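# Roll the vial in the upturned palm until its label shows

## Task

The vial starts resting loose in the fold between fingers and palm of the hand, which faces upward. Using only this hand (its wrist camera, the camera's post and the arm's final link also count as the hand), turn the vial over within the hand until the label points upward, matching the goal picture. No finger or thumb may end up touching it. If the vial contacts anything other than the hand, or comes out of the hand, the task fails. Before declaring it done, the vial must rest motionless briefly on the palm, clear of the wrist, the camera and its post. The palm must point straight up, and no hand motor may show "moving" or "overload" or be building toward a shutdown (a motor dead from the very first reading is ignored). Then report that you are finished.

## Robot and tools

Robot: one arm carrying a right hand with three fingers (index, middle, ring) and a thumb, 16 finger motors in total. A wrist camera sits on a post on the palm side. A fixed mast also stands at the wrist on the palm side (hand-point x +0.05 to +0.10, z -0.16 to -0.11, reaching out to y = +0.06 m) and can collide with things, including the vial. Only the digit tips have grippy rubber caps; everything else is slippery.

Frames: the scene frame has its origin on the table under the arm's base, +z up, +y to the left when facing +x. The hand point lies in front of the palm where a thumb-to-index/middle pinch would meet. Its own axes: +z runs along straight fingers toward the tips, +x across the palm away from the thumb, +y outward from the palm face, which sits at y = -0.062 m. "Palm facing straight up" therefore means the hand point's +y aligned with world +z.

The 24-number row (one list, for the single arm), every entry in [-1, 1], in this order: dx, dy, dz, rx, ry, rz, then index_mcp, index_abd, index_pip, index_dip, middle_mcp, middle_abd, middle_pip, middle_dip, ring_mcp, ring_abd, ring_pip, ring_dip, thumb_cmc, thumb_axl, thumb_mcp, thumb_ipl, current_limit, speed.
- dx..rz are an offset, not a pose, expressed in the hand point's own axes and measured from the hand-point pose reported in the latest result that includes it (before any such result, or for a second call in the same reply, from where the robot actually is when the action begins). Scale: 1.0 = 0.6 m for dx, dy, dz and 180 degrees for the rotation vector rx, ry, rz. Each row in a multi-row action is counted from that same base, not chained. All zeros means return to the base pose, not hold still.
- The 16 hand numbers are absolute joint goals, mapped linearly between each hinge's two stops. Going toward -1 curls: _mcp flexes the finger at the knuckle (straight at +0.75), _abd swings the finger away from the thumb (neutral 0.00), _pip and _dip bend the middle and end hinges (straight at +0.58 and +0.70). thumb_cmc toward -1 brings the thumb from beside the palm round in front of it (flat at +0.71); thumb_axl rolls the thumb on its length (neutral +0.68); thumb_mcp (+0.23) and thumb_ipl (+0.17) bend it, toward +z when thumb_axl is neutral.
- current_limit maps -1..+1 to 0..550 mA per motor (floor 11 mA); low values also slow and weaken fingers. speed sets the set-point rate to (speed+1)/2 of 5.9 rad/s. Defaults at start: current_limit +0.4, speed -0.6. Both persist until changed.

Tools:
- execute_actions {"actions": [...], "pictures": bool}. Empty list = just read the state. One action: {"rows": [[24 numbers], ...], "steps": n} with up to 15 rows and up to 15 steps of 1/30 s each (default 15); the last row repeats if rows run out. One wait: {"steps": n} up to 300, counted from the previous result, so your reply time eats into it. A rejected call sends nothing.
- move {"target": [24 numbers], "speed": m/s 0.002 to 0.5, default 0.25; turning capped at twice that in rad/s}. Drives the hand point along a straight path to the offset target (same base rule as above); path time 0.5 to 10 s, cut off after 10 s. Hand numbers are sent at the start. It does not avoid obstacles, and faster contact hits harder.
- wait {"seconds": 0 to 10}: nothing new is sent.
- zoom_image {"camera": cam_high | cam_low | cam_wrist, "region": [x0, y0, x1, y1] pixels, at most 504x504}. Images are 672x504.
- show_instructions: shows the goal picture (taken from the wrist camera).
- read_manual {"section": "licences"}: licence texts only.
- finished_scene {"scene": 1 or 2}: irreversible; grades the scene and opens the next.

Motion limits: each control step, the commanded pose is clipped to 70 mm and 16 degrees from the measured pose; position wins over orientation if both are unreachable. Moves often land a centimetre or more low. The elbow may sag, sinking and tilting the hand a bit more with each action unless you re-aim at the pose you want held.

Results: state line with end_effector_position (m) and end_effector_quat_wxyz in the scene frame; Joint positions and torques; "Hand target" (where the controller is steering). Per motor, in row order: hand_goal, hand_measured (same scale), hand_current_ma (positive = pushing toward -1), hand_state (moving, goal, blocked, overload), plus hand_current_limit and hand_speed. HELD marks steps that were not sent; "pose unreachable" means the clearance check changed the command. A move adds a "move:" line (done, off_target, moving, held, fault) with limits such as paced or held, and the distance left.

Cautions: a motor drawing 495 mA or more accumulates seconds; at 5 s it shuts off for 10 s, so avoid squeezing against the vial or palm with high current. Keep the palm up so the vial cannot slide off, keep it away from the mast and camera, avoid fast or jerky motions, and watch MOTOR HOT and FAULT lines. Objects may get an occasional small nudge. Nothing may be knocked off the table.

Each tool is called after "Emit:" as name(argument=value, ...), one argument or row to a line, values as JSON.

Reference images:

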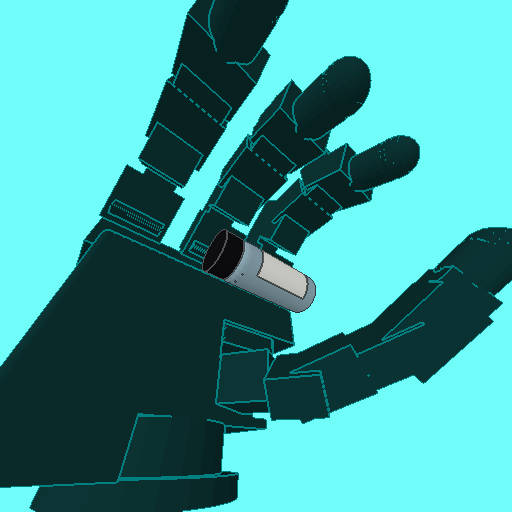

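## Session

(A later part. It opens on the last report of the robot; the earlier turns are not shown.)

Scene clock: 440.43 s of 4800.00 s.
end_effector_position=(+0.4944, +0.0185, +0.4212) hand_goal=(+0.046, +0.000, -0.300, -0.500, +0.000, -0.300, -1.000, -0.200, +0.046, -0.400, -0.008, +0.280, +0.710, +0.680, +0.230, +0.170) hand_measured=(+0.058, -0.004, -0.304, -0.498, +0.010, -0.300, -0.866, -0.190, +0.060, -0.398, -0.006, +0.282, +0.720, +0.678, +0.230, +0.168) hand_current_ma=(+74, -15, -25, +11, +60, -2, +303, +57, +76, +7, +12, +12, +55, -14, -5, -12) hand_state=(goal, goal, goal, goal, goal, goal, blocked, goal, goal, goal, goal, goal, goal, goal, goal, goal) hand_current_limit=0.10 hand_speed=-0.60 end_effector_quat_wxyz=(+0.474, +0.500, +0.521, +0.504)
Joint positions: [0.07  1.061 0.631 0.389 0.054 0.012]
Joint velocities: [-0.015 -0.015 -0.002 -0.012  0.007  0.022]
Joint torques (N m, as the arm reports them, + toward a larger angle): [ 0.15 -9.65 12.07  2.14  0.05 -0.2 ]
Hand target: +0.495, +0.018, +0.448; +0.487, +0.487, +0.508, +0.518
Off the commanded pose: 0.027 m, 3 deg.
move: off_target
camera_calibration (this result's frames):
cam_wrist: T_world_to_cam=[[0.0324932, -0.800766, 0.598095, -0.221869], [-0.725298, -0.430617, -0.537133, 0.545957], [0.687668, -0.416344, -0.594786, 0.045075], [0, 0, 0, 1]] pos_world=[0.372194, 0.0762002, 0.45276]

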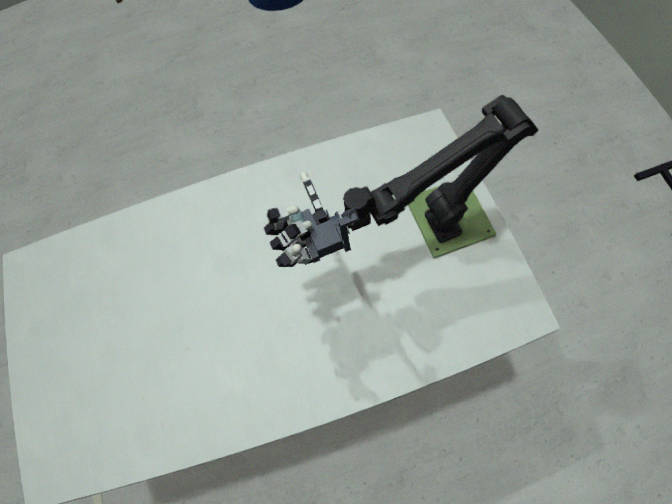

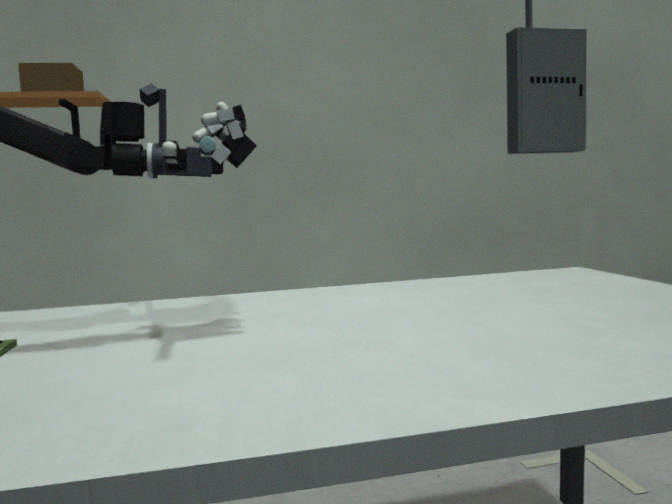

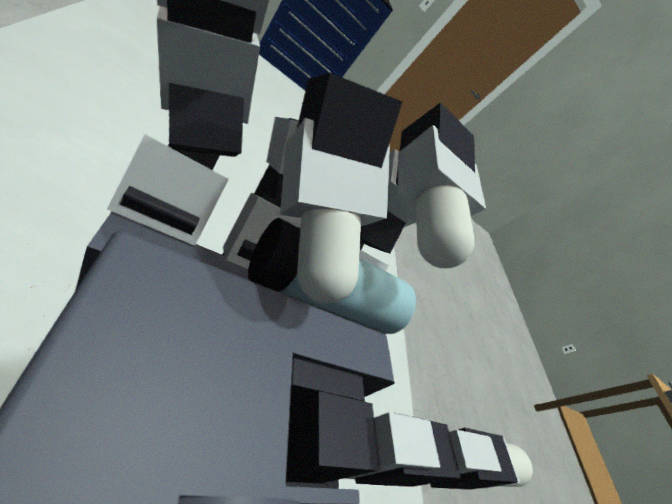

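Emit:
move(
  target=[0,0.045,0,-0.017,0,0, 0.046,0,-0.3,-0.8, 0.0,-0.3,0.1,0.2, 0.046,-0.4,-0.008,0.28, 0.71,0.68,0.23,0.17, 0.2,-0.3],
)

Emit:
zoom_image(
  camera="cam_high",
  region=[260, 180, 340, 260],
)

Scene clock: 448.13 s of 4800.00 s.
end_effector_position=(+0.4944, +0.0185, +0.4212) hand_goal=(+0.046, +0.000, -0.300, -0.800, +0.000, -0.300, +0.100, +0.200, +0.046, -0.400, -0.008, +0.280, +0.710, +0.680, +0.230, +0.170) hand_measured=(+0.058, -0.004, -0.304, -0.798, +0.008, -0.300, +0.098, +0.196, +0.060, -0.398, -0.006, +0.282, +0.720, +0.678, +0.230, +0.168) hand_current_ma=(+74, -15, -25, +11, +56, -2, -12, -17, +76, +7, +12, +12, +55, -14, -5, -12) hand_state=(goal, goal, goal, goal, goal, goal, goal, goal, goal, goal, goal, goal, goal, goal, goal, goal) hand_current_limit=0.20 hand_speed=-0.30 end_effector_quat_wxyz=(+0.474, +0.500, +0.521, +0.504)
Joint positions: [0.07  1.061 0.631 0.389 0.054 0.012]
Joint velocities: [-0.015 -0.005 -0.002  0.012  0.007  0.007]
Joint torques (N m, as the arm reports them, + toward a larger angle): [-0.42 -9.29 12.08  2.26  0.06 -0.16]
Hand target: +0.495, +0.018, +0.448; +0.487, +0.487, +0.508, +0.518
Off the commanded pose: 0.027 m, 3 deg.
After step 90, 3.50 s passed at rest.
move: off_target
camera_calibration (this result's frames):
cam_wrist: T_world_to_cam=[[0.0324932, -0.800766, 0.598095, -0.221869], [-0.725298, -0.430617, -0.537133, 0.545957], [0.687668, -0.416344, -0.594786, 0.045075], [0, 0, 0, 1]] pos_world=[0.372194, 0.0762002, 0.45276]

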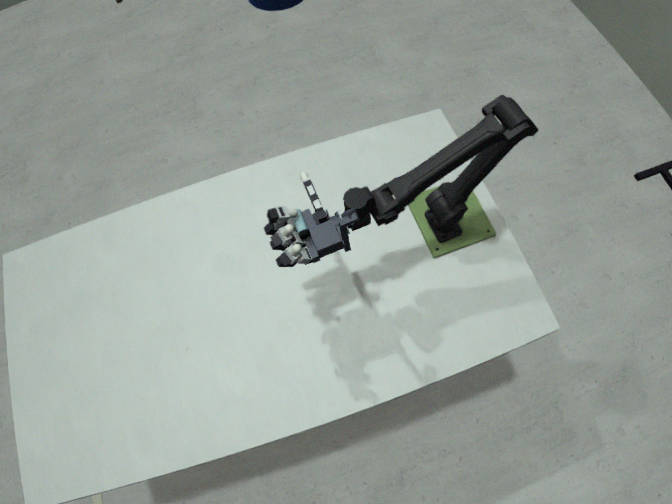

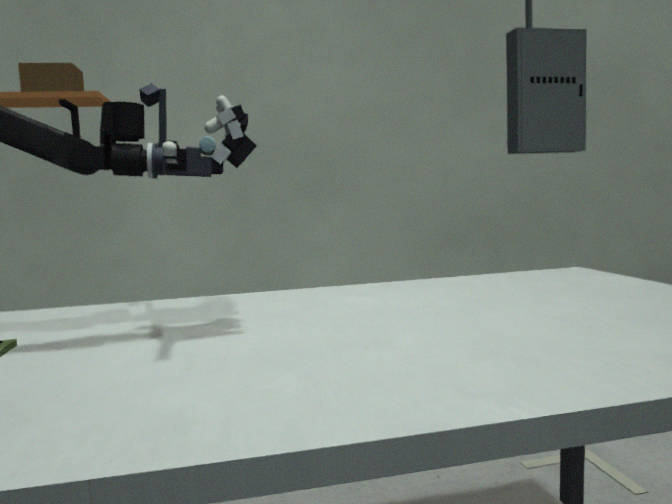

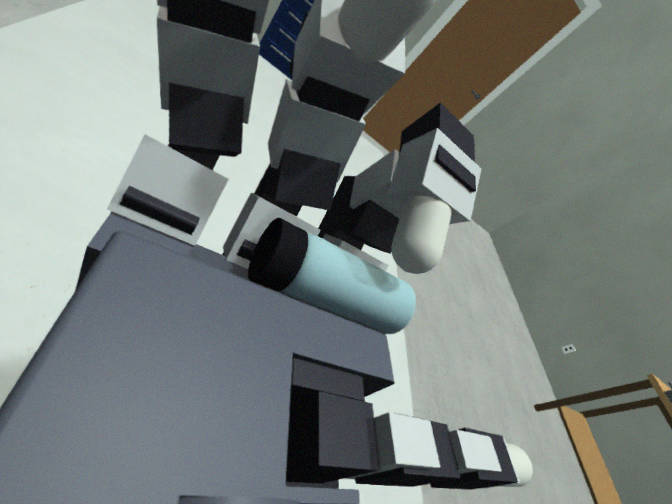

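Region (260, 180, 340, 260) of cam_high's 672x504 image, scaled by 6.300, with more detail than that image has.

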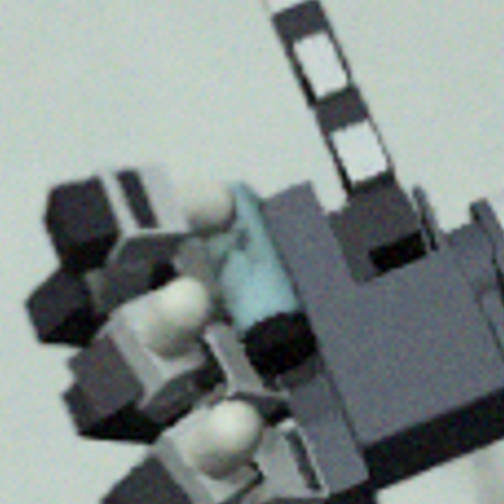

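Emit:
move(
  target=[0,0.045,0,-0.017,0,0, 0.046,0,-1,-0.8, -0.05,-0.1,-0.35,-0.2, 0.046,-0.4,-0.008,0.28, 0.71,0.68,0.23,0.17, 0.3,-0.5],
)

Emit:
move(
  target=[0,0.045,0,-0.017,0,0, 0.046,0,-1,-0.4, -0.05,-0.1,-0.45,-0.2, 0.046,-0.4,-0.008,0.28, 0.71,0.68,0.23,0.17, 0.3,-0.85],
)

Emit:
move(
  target=[0,0.045,0,-0.017,0,0, 0.046,0,-1,-0.4, -0.05,-0.1,-0.75,-0.2, 0.046,-0.4,-0.008,0.28, 0.71,0.68,0.23,0.17, 0.3,-0.75],
)

Scene clock: 465.87 s of 4800.00 s.
end_effector_position=(+0.4944, +0.0185, +0.4212) hand_goal=(+0.046, +0.000, -1.000, -0.800, -0.050, -0.100, -0.350, -0.200, +0.046, -0.400, -0.008, +0.280, +0.710, +0.680, +0.230, +0.170) hand_measured=(+0.064, -0.004, -0.468, -0.788, -0.040, -0.104, -0.348, -0.198, +0.060, -0.398, -0.006, +0.282, +0.720, +0.678, +0.230, +0.168) hand_current_ma=(+105, -15, +357, +60, +62, -17, +6, +11, +76, +7, +12, +12, +55, -14, -5, -12) hand_state=(goal, goal, blocked, goal, goal, goal, goal, goal, goal, goal, goal, goal, goal, goal, goal, goal) hand_current_limit=0.30 hand_speed=-0.50 end_effector_quat_wxyz=(+0.474, +0.500, +0.521, +0.504)
Joint positions: [0.07  1.061 0.631 0.389 0.054 0.012]
Joint velocities: [-0.015 -0.005 -0.017 -0.012  0.037  0.007]
Joint torques (N m, as the arm reports them, + toward a larger angle): [ 0.04 -9.31 11.84  2.34  0.07 -0.18]
Hand target: +0.495, +0.018, +0.448; +0.487, +0.487, +0.508, +0.518
Off the commanded pose: 0.027 m, 3 deg.
After step 90, 14.03 s passed at rest.
move: off_target
camera_calibration (this result's frames):
cam_wrist: T_world_to_cam=[[0.0324932, -0.800766, 0.598095, -0.221869], [-0.725298, -0.430617, -0.537133, 0.545957], [0.687668, -0.416344, -0.594786, 0.045075], [0, 0, 0, 1]] pos_world=[0.372194, 0.0762002, 0.45276]

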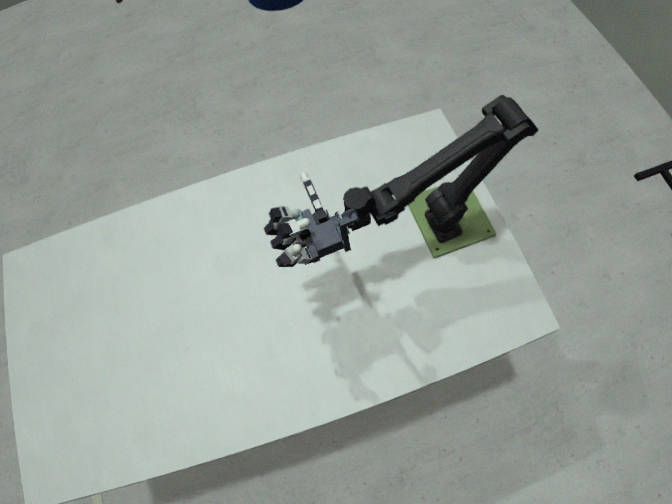

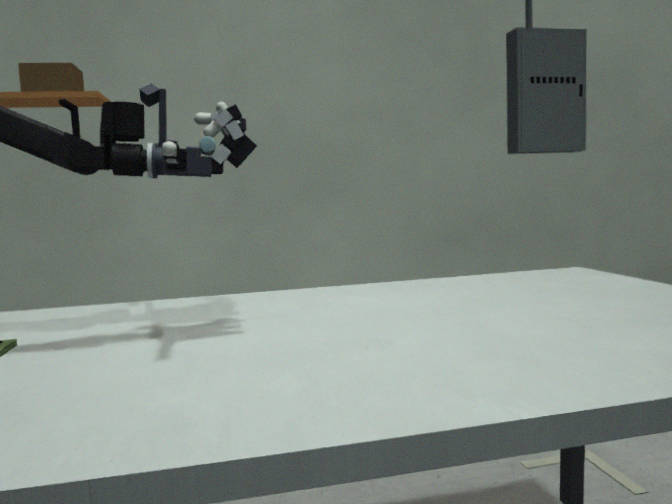

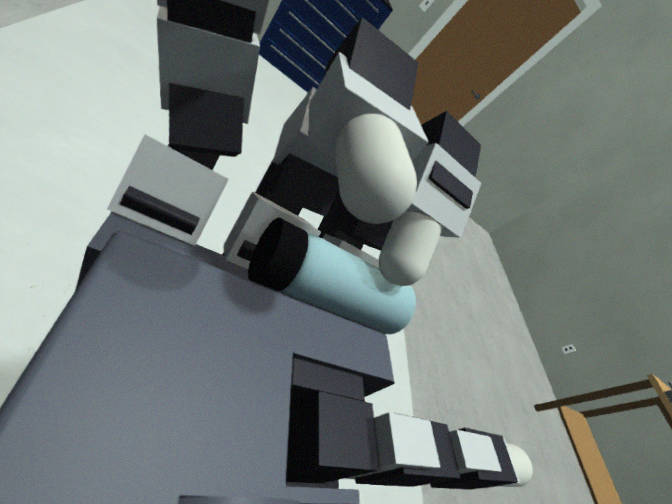

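Scene clock: 467.23 s of 4800.00 s.
end_effector_position=(+0.4944, +0.0185, +0.4212) hand_goal=(+0.046, +0.000, -1.000, -0.400, -0.050, -0.100, -0.450, -0.200, +0.046, -0.400, -0.008, +0.280, +0.710, +0.680, +0.230, +0.170) hand_measured=(+0.074, -0.004, -0.608, -0.386, -0.040, -0.104, -0.450, -0.198, +0.060, -0.398, -0.006, +0.282, +0.720, +0.678, +0.230, +0.168) hand_current_ma=(+166, -15, +357, +68, +62, -16, +5, +11, +76, +7, +12, +12, +55, -14, -5, -12) hand_state=(blocked, goal, blocked, goal, goal, goal, goal, goal, goal, goal, goal, goal, goal, goal, goal, goal) hand_current_limit=0.30 hand_speed=-0.85 end_effector_quat_wxyz=(+0.474, +0.500, +0.521, +0.504)
Joint positions: [0.07  1.061 0.631 0.389 0.054 0.012]
Joint velocities: [-0.015 -0.015 -0.022 -0.007  0.051  0.022]
Joint torques (N m, as the arm reports them, + toward a larger angle): [ 0.17 -9.29 11.92  2.34  0.03 -0.22]
Hand target: +0.495, +0.018, +0.448; +0.487, +0.487, +0.508, +0.518
Off the commanded pose: 0.027 m, 3 deg.
move: off_target
camera_calibration (this result's frames):
cam_wrist: T_world_to_cam=[[0.0324932, -0.800766, 0.598095, -0.221869], [-0.725298, -0.430617, -0.537133, 0.545957], [0.687668, -0.416344, -0.594786, 0.045075], [0, 0, 0, 1]] pos_world=[0.372194, 0.0762002, 0.45276]

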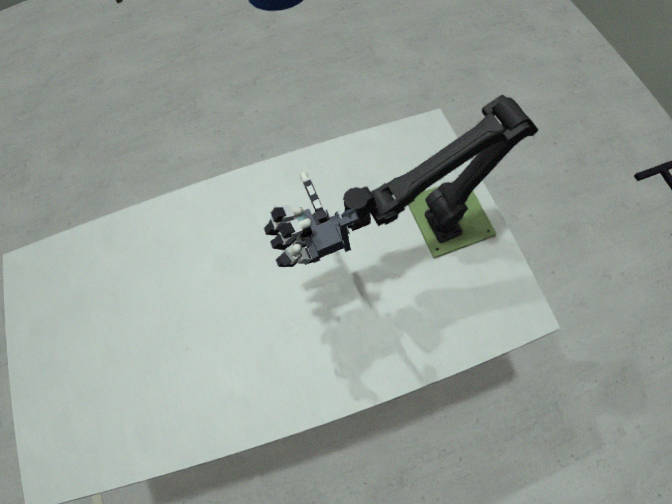

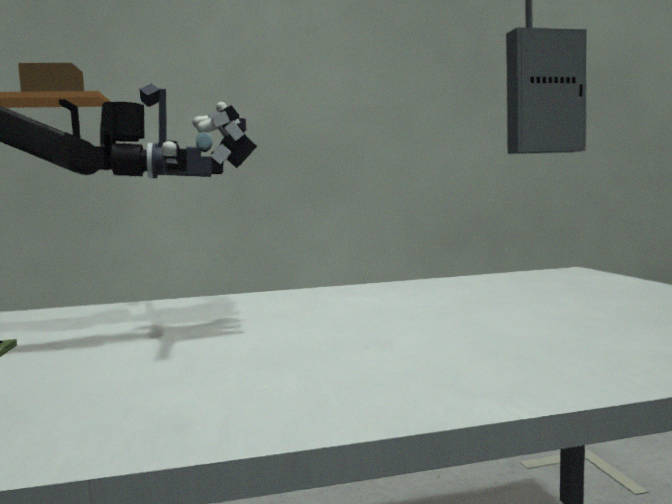

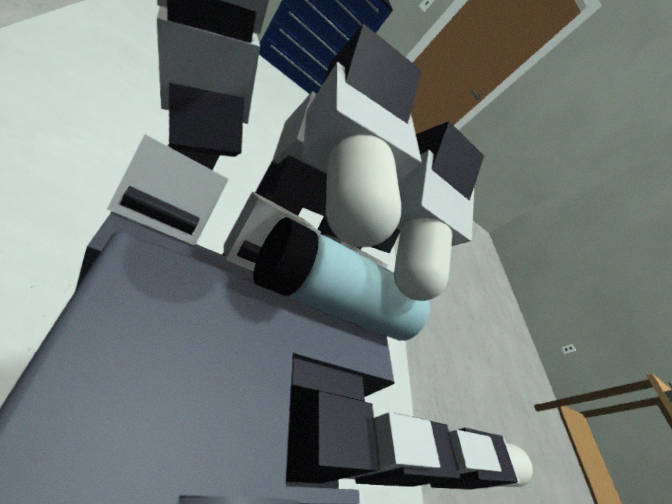

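Scene clock: 467.93 s of 4800.00 s.
end_effector_position=(+0.4944, +0.0185, +0.4212) hand_goal=(+0.046, +0.000, -1.000, -0.400, -0.050, -0.100, -0.750, -0.200, +0.046, -0.400, -0.008, +0.280, +0.710, +0.680, +0.230, +0.170) hand_measured=(+0.074, -0.004, -0.608, -0.386, -0.040, -0.102, -0.716, -0.196, +0.060, -0.398, -0.006, +0.282, +0.720, +0.678, +0.230, +0.168) hand_current_ma=(+166, -13, +357, +68, +59, -11, +168, +25, +76, +7, +12, +12, +55, -14, -5, -12) hand_state=(blocked, goal, blocked, goal, goal, goal, blocked, goal, goal, goal, goal, goal, goal, goal, goal, goal) hand_current_limit=0.30 hand_speed=-0.75 end_effector_quat_wxyz=(+0.474, +0.500, +0.521, +0.504)
Joint positions: [0.07  1.061 0.631 0.389 0.054 0.012]
Joint velocities: [ 0.005 -0.005  0.007  0.007  0.007 -0.066]
Joint torques (N m, as the arm reports them, + toward a larger angle): [ 0.15 -9.26 11.96  2.3   0.07 -0.22]
Hand target: +0.495, +0.018, +0.448; +0.487, +0.487, +0.508, +0.518
Off the commanded pose: 0.027 m, 3 deg.
move: off_target
camera_calibration (this result's frames):
cam_wrist: T_world_to_cam=[[0.0324932, -0.800766, 0.598095, -0.221869], [-0.725298, -0.430617, -0.537133, 0.545957], [0.687668, -0.416344, -0.594786, 0.045075], [0, 0, 0, 1]] pos_world=[0.372194, 0.0762002, 0.45276]

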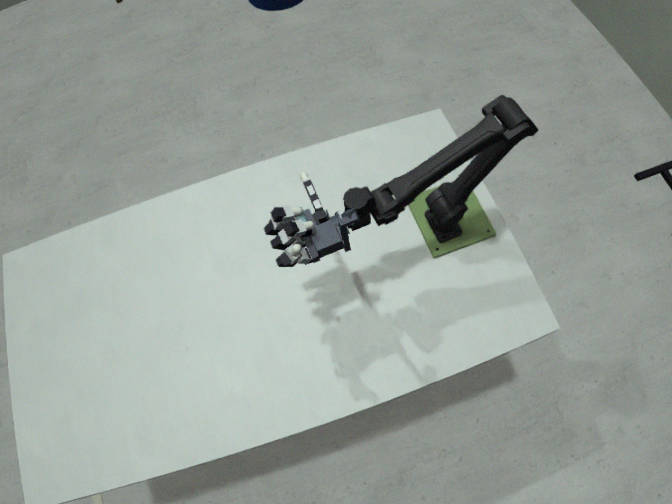

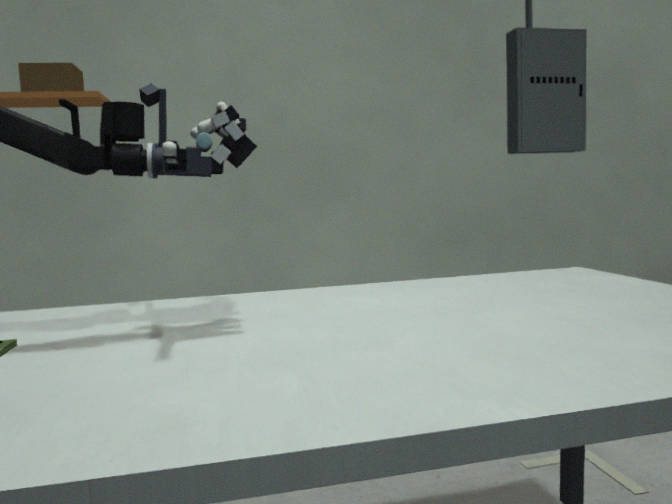

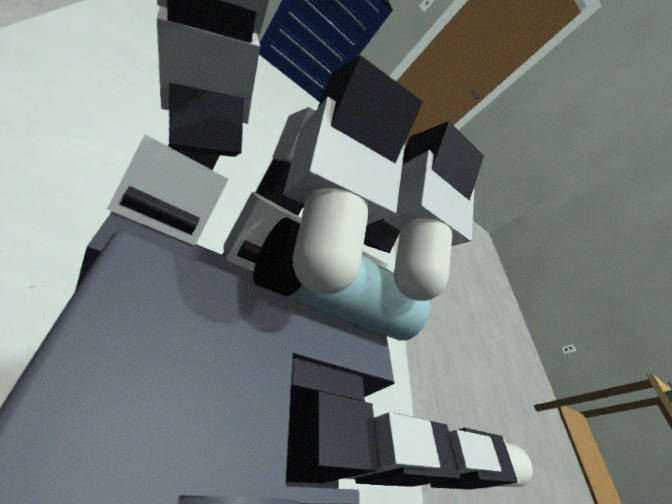

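Emit:
move(
  target=[0,0.045,0,-0.017,0,0, 0.046,0,-1,-0.4, 0.05,-0.1,-0.79,-0.42, 0.046,-0.4,-0.008,0.28, 0.71,0.68,0.23,0.17, 0.3,-0.9],
)

Emit:
zoom_image(
  camera="cam_low",
  region=[170, 90, 270, 190],
)

Scene clock: 474.83 s of 4800.00 s.
end_effector_position=(+0.4944, +0.0185, +0.4212) hand_goal=(+0.046, +0.000, -1.000, -0.400, +0.050, -0.100, -0.790, -0.420, +0.046, -0.400, -0.008, +0.280, +0.710, +0.680, +0.230, +0.170) hand_measured=(+0.074, +0.000, -0.632, -0.386, +0.048, -0.106, -0.756, -0.344, +0.060, -0.398, -0.006, +0.282, +0.720, +0.678, +0.230, +0.168) hand_current_ma=(+166, +3, +357, +68, -10, -25, +168, +357, +76, +7, +12, +12, +55, -14, -5, -12) hand_state=(blocked, goal, blocked, goal, goal, goal, blocked, blocked, goal, goal, goal, goal, goal, goal, goal, goal) hand_current_limit=0.30 hand_speed=-0.90 end_effector_quat_wxyz=(+0.474, +0.500, +0.521, +0.504)
Joint positions: [0.07  1.061 0.631 0.389 0.054 0.012]
Joint velocities: [ 0.005 -0.005  0.007  0.002  0.007 -0.007]
Joint torques (N m, as the arm reports them, + toward a larger angle): [ 0.56 -9.21 11.93  2.24  0.02 -0.17]
Hand target: +0.495, +0.018, +0.448; +0.487, +0.487, +0.508, +0.518
Off the commanded pose: 0.027 m, 3 deg.
After step 90, 2.80 s passed at rest.
move: off_target
camera_calibration (this result's frames):
cam_wrist: T_world_to_cam=[[0.0324932, -0.800766, 0.598095, -0.221869], [-0.725298, -0.430617, -0.537133, 0.545957], [0.687668, -0.416344, -0.594786, 0.045075], [0, 0, 0, 1]] pos_world=[0.372194, 0.0762002, 0.45276]

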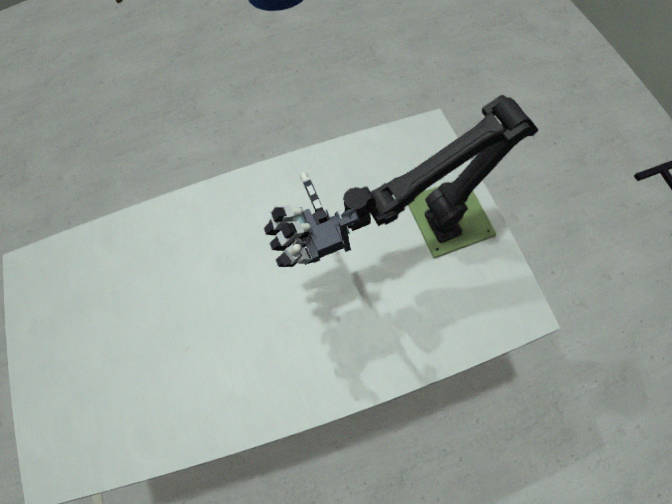

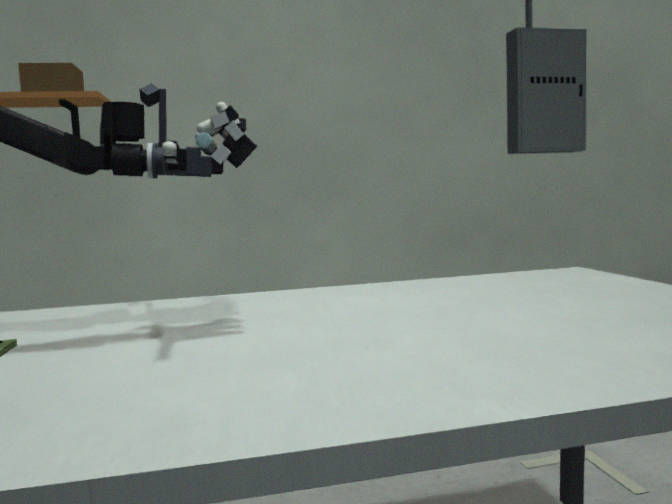

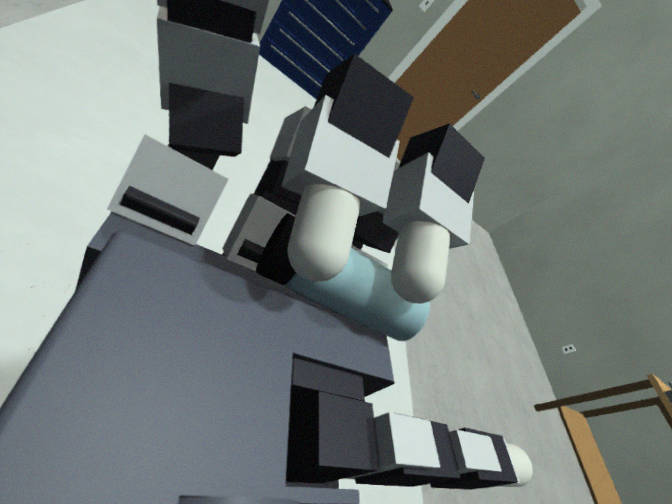

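Region (170, 90, 270, 190) of cam_low's 672x504 image, scaled by 5.040, with more detail than that image has.

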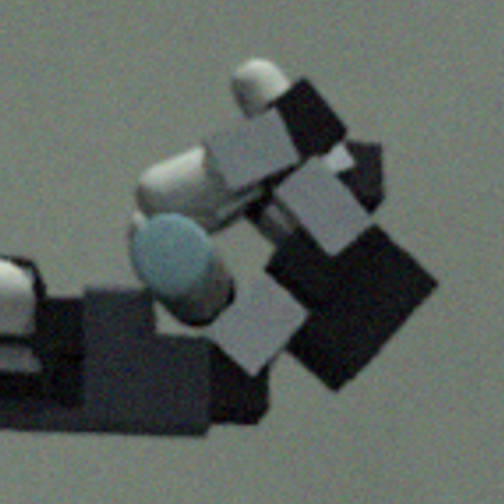

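Emit:
move(
  target=[0,0.045,0,-0.017,0,0, -0.03,0,-0.45,-0.2, 0.05,-0.1,-0.79,-0.42, 0.046,-0.4,-0.008,0.28, 0.71,0.68,0.23,0.17, 0.3,-0.3],
)

Scene clock: 478.37 s of 4800.00 s.
end_effector_position=(+0.4944, +0.0185, +0.4212) hand_goal=(-0.030, +0.000, -0.450, -0.200, +0.050, -0.100, -0.790, -0.420, +0.046, -0.400, -0.008, +0.280, +0.710, +0.680, +0.230, +0.170) hand_measured=(-0.020, +0.000, -0.456, -0.204, +0.054, -0.106, -0.750, -0.354, +0.060, -0.398, -0.006, +0.282, +0.720, +0.678, +0.230, +0.168) hand_current_ma=(+64, +3, -33, -21, +24, -25, +198, +342, +76, +7, +12, +12, +55, -14, -5, -12) hand_state=(goal, goal, goal, goal, goal, goal, blocked, blocked, goal, goal, goal, goal, goal, goal, goal, goal) hand_current_limit=0.30 hand_speed=-0.30 end_effector_quat_wxyz=(+0.474, +0.500, +0.521, +0.504)
Joint positions: [0.07  1.061 0.631 0.389 0.054 0.012]
Joint velocities: [ 0.005  0.005 -0.002 -0.017 -0.007  0.007]
Joint torques (N m, as the arm reports them, + toward a larger angle): [ 0.4  -9.3  11.89  2.27  0.06 -0.2 ]
Hand target: +0.495, +0.018, +0.448; +0.487, +0.487, +0.508, +0.518
Off the commanded pose: 0.027 m, 3 deg.
move: off_target
camera_calibration (this result's frames):
cam_wrist: T_world_to_cam=[[0.0324932, -0.800766, 0.598095, -0.221869], [-0.725298, -0.430617, -0.537133, 0.545957], [0.687668, -0.416344, -0.594786, 0.045075], [0, 0, 0, 1]] pos_world=[0.372194, 0.0762002, 0.45276]

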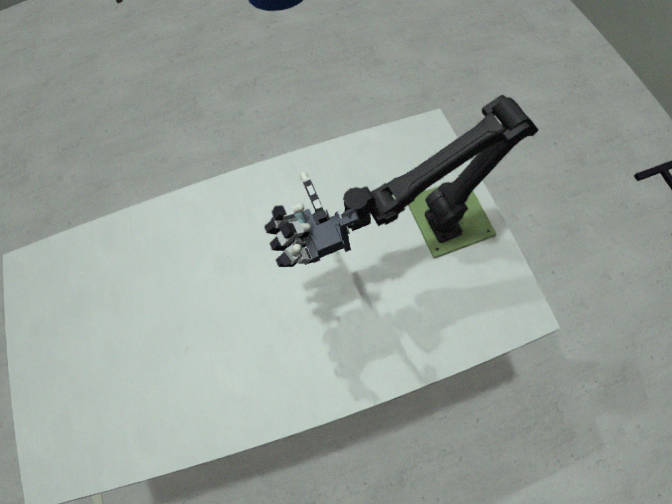

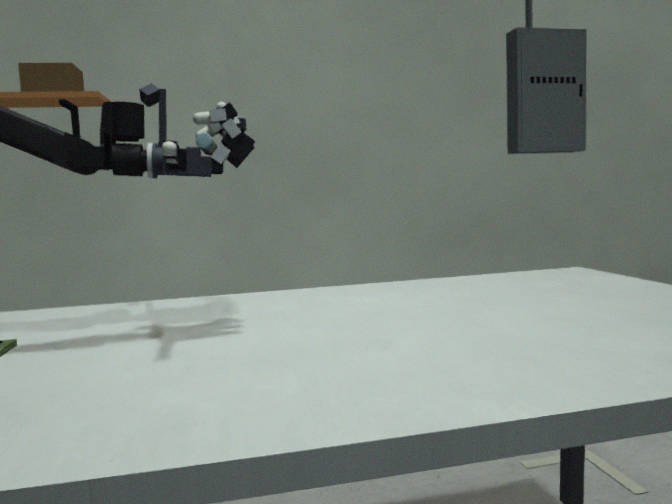

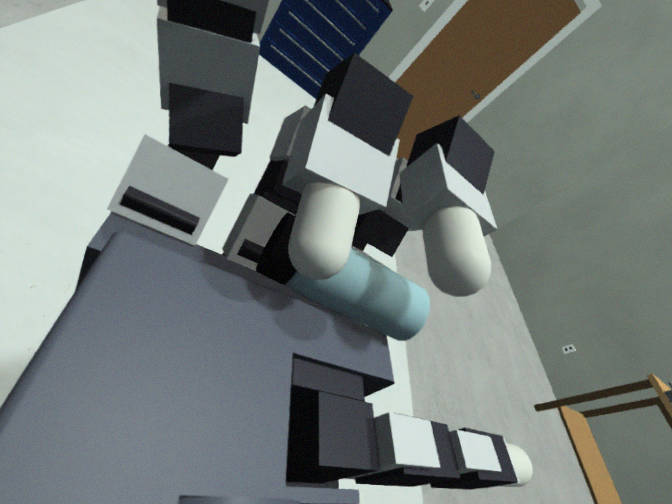

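Emit:
move(
  target=[0,0.045,0,-0.017,0,0, -0.03,0,-0.9,-0.2, 0.05,-0.1,-0.79,-0.45, 0.046,-0.4,-0.008,0.28, 0.71,0.68,0.23,0.17, 0.3,-0.75],
)

Scene clock: 482.47 s of 4800.00 s.
end_effector_position=(+0.4944, +0.0185, +0.4212) hand_goal=(-0.030, +0.000, -0.900, -0.200, +0.050, -0.100, -0.790, -0.450, +0.046, -0.400, -0.008, +0.280, +0.710, +0.680, +0.230, +0.170) hand_measured=(-0.014, +0.000, -0.756, -0.186, +0.054, -0.106, -0.748, -0.358, +0.060, -0.398, -0.006, +0.282, +0.720, +0.678, +0.230, +0.168) hand_current_ma=(+96, +3, +357, +67, +24, -30, +208, +357, +76, +7, +12, +12, +55, -14, -5, -12) hand_state=(goal, goal, blocked, goal, goal, goal, blocked, blocked, goal, goal, goal, goal, goal, goal, goal, goal) hand_current_limit=0.30 hand_speed=-0.75 end_effector_quat_wxyz=(+0.474, +0.500, +0.521, +0.504)
Joint positions: [0.07  1.061 0.631 0.389 0.054 0.012]
Joint velocities: [-0.015 -0.015 -0.002 -0.012  0.037  0.051]
Joint torques (N m, as the arm reports them, + toward a larger angle): [ 0.14 -9.29 11.89  2.26  0.02 -0.18]
Hand target: +0.495, +0.018, +0.448; +0.487, +0.487, +0.508, +0.518
Off the commanded pose: 0.027 m, 3 deg.
After step 90, 0.27 s passed at rest.
move: off_target
camera_calibration (this result's frames):
cam_wrist: T_world_to_cam=[[0.0324932, -0.800766, 0.598095, -0.221869], [-0.725298, -0.430617, -0.537133, 0.545957], [0.687668, -0.416344, -0.594786, 0.045075], [0, 0, 0, 1]] pos_world=[0.372194, 0.0762002, 0.45276]

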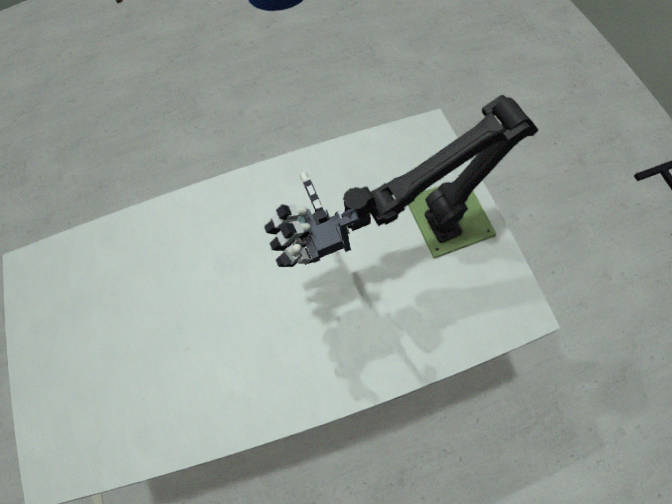

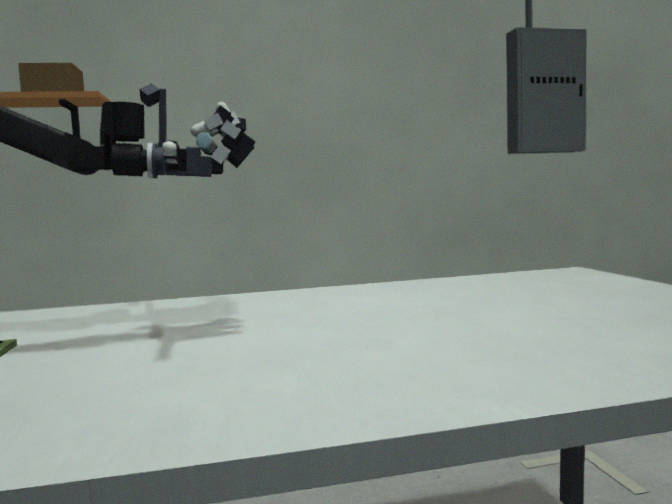

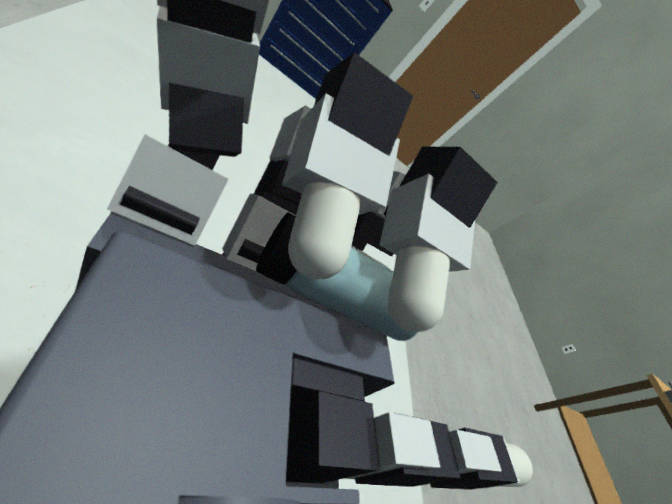

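Emit:
move(
  target=[0,0.045,0,-0.017,0,0, 0.06,0,-0.79,-0.38, 0.05,-0.1,-0.79,-0.45, 0.046,-0.4,-0.008,0.28, 0.71,0.68,0.23,0.17, 0.3,-0.9],
)

Emit:
move(
  target=[0,0.045,0,-0.017,0,0, 0.046,0,-0.3,-0.38, 0.05,-0.1,0,0, 0.046,-0.4,-0.008,0.28, 0.71,0.68,0.23,0.17, 0.3,-0.4],
)

Emit:
zoom_image(
  camera="cam_high",
  region=[260, 180, 340, 260],
)

Scene clock: 495.40 s of 4800.00 s.
end_effector_position=(+0.4944, +0.0185, +0.4212) hand_goal=(+0.060, +0.000, -0.790, -0.380, +0.050, -0.100, -0.790, -0.450, +0.046, -0.400, -0.008, +0.280, +0.710, +0.680, +0.230, +0.170) hand_measured=(+0.060, -0.006, -0.766, -0.332, +0.058, -0.110, -0.744, -0.384, +0.060, -0.398, -0.006, +0.282, +0.720, +0.678, +0.230, +0.168) hand_current_ma=(+6, -26, +128, +248, +49, -49, +228, +343, +76, +7, +12, +12, +55, -14, -5, -12) hand_state=(goal, goal, blocked, blocked, goal, goal, blocked, blocked, goal, goal, goal, goal, goal, goal, goal, goal) hand_current_limit=0.30 hand_speed=-0.90 end_effector_quat_wxyz=(+0.474, +0.500, +0.521, +0.504)
Joint positions: [0.07  1.061 0.631 0.389 0.054 0.012]
Joint velocities: [ 0.005 -0.015 -0.012 -0.012 -0.007  0.007]
Joint torques (N m, as the arm reports them, + toward a larger angle): [ 0.86 -9.72 11.92  2.16  0.06 -0.17]
Hand target: +0.495, +0.018, +0.448; +0.487, +0.487, +0.508, +0.518
Off the commanded pose: 0.027 m, 3 deg.
After step 90, 8.97 s passed at rest.
move: off_target
camera_calibration (this result's frames):
cam_wrist: T_world_to_cam=[[0.0324932, -0.800766, 0.598095, -0.221869], [-0.725298, -0.430617, -0.537133, 0.545957], [0.687668, -0.416344, -0.594786, 0.045075], [0, 0, 0, 1]] pos_world=[0.372194, 0.0762002, 0.45276]

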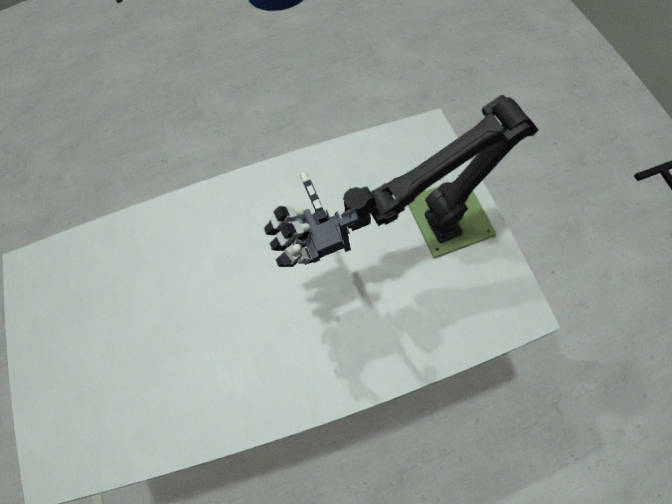

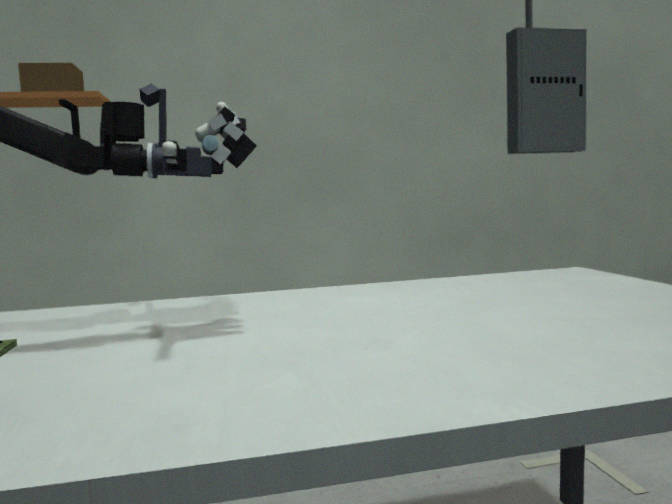

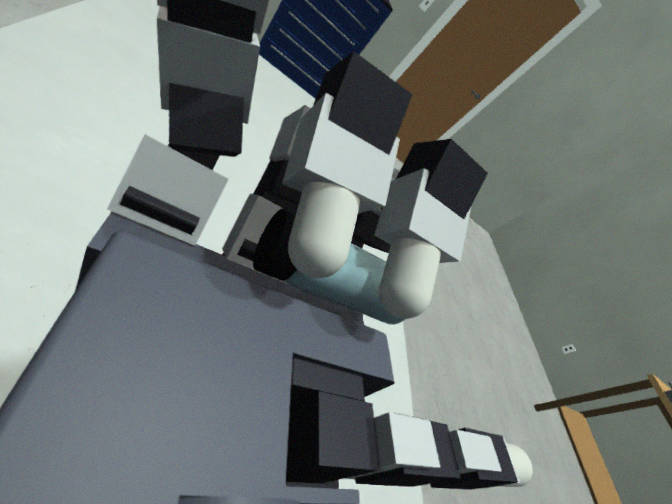

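Scene clock: 496.33 s of 4800.00 s.
end_effector_position=(+0.4944, +0.0185, +0.4212) hand_goal=(+0.046, +0.000, -0.300, -0.380, +0.050, -0.100, +0.000, +0.000, +0.046, -0.400, -0.008, +0.280, +0.710, +0.680, +0.230, +0.170) hand_measured=(+0.056, -0.004, -0.304, -0.378, +0.058, -0.104, -0.002, -0.004, +0.060, -0.398, -0.006, +0.282, +0.720, +0.678, +0.230, +0.168) hand_current_ma=(+60, -15, -26, +11, +49, -16, -14, -18, +76, +7, +12, +12, +55, -14, -5, -12) hand_state=(goal, goal, goal, goal, goal, goal, goal, goal, goal, goal, goal, goal, goal, goal, goal, goal) hand_current_limit=0.30 hand_speed=-0.40 end_effector_quat_wxyz=(+0.474, +0.500, +0.521, +0.504)
Joint positions: [0.07  1.061 0.631 0.389 0.054 0.012]
Joint velocities: [-0.005  0.015 -0.007 -0.007 -0.022  0.037]
Joint torques (N m, as the arm reports them, + toward a larger angle): [ 0.4  -9.33 11.98  2.16  0.05 -0.18]
Hand target: +0.495, +0.018, +0.448; +0.487, +0.487, +0.508, +0.518
Off the commanded pose: 0.027 m, 3 deg.
move: off_target
camera_calibration (this result's frames):
cam_wrist: T_world_to_cam=[[0.0324932, -0.800766, 0.598095, -0.221869], [-0.725298, -0.430617, -0.537133, 0.545957], [0.687668, -0.416344, -0.594786, 0.045075], [0, 0, 0, 1]] pos_world=[0.372194, 0.0762002, 0.45276]

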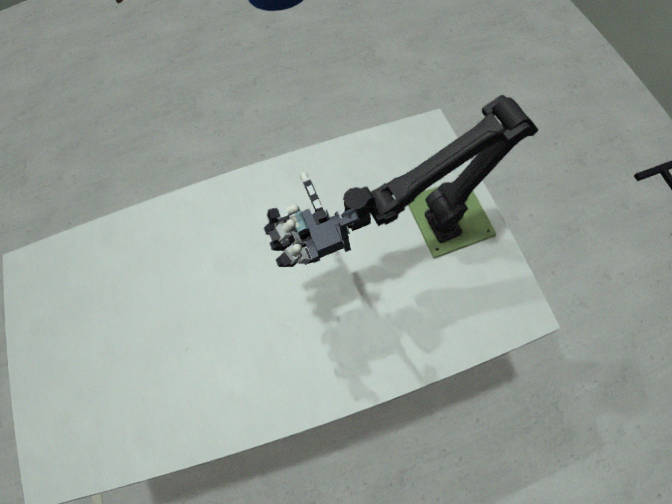

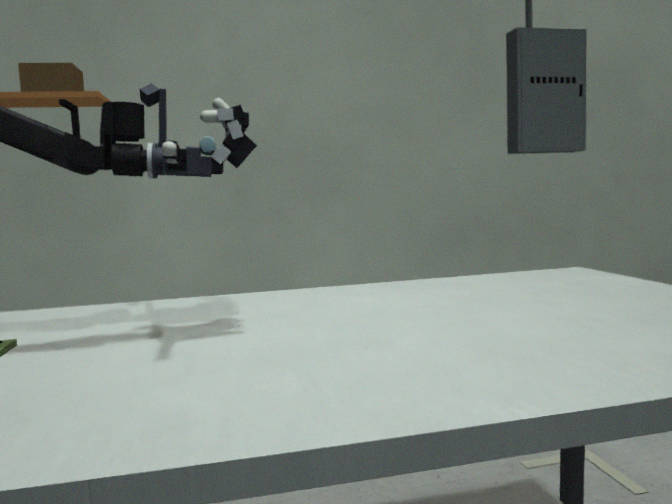

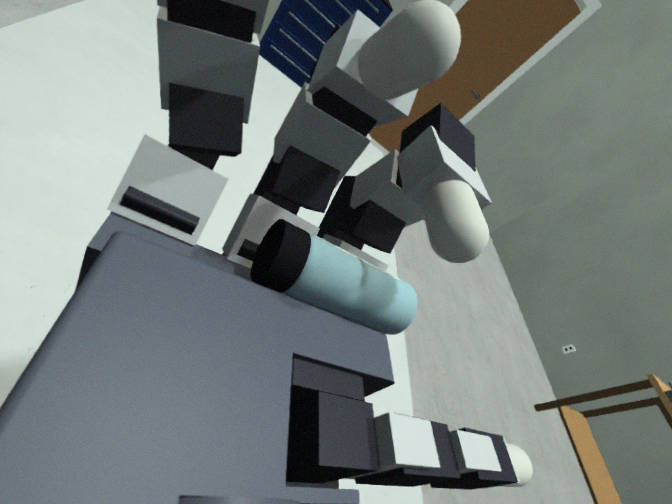

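Region (260, 180, 340, 260) of cam_high's 672x504 image, scaled by 6.300, with more detail than that image has.

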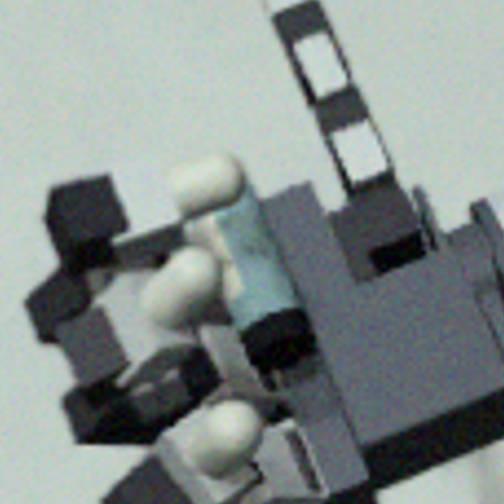

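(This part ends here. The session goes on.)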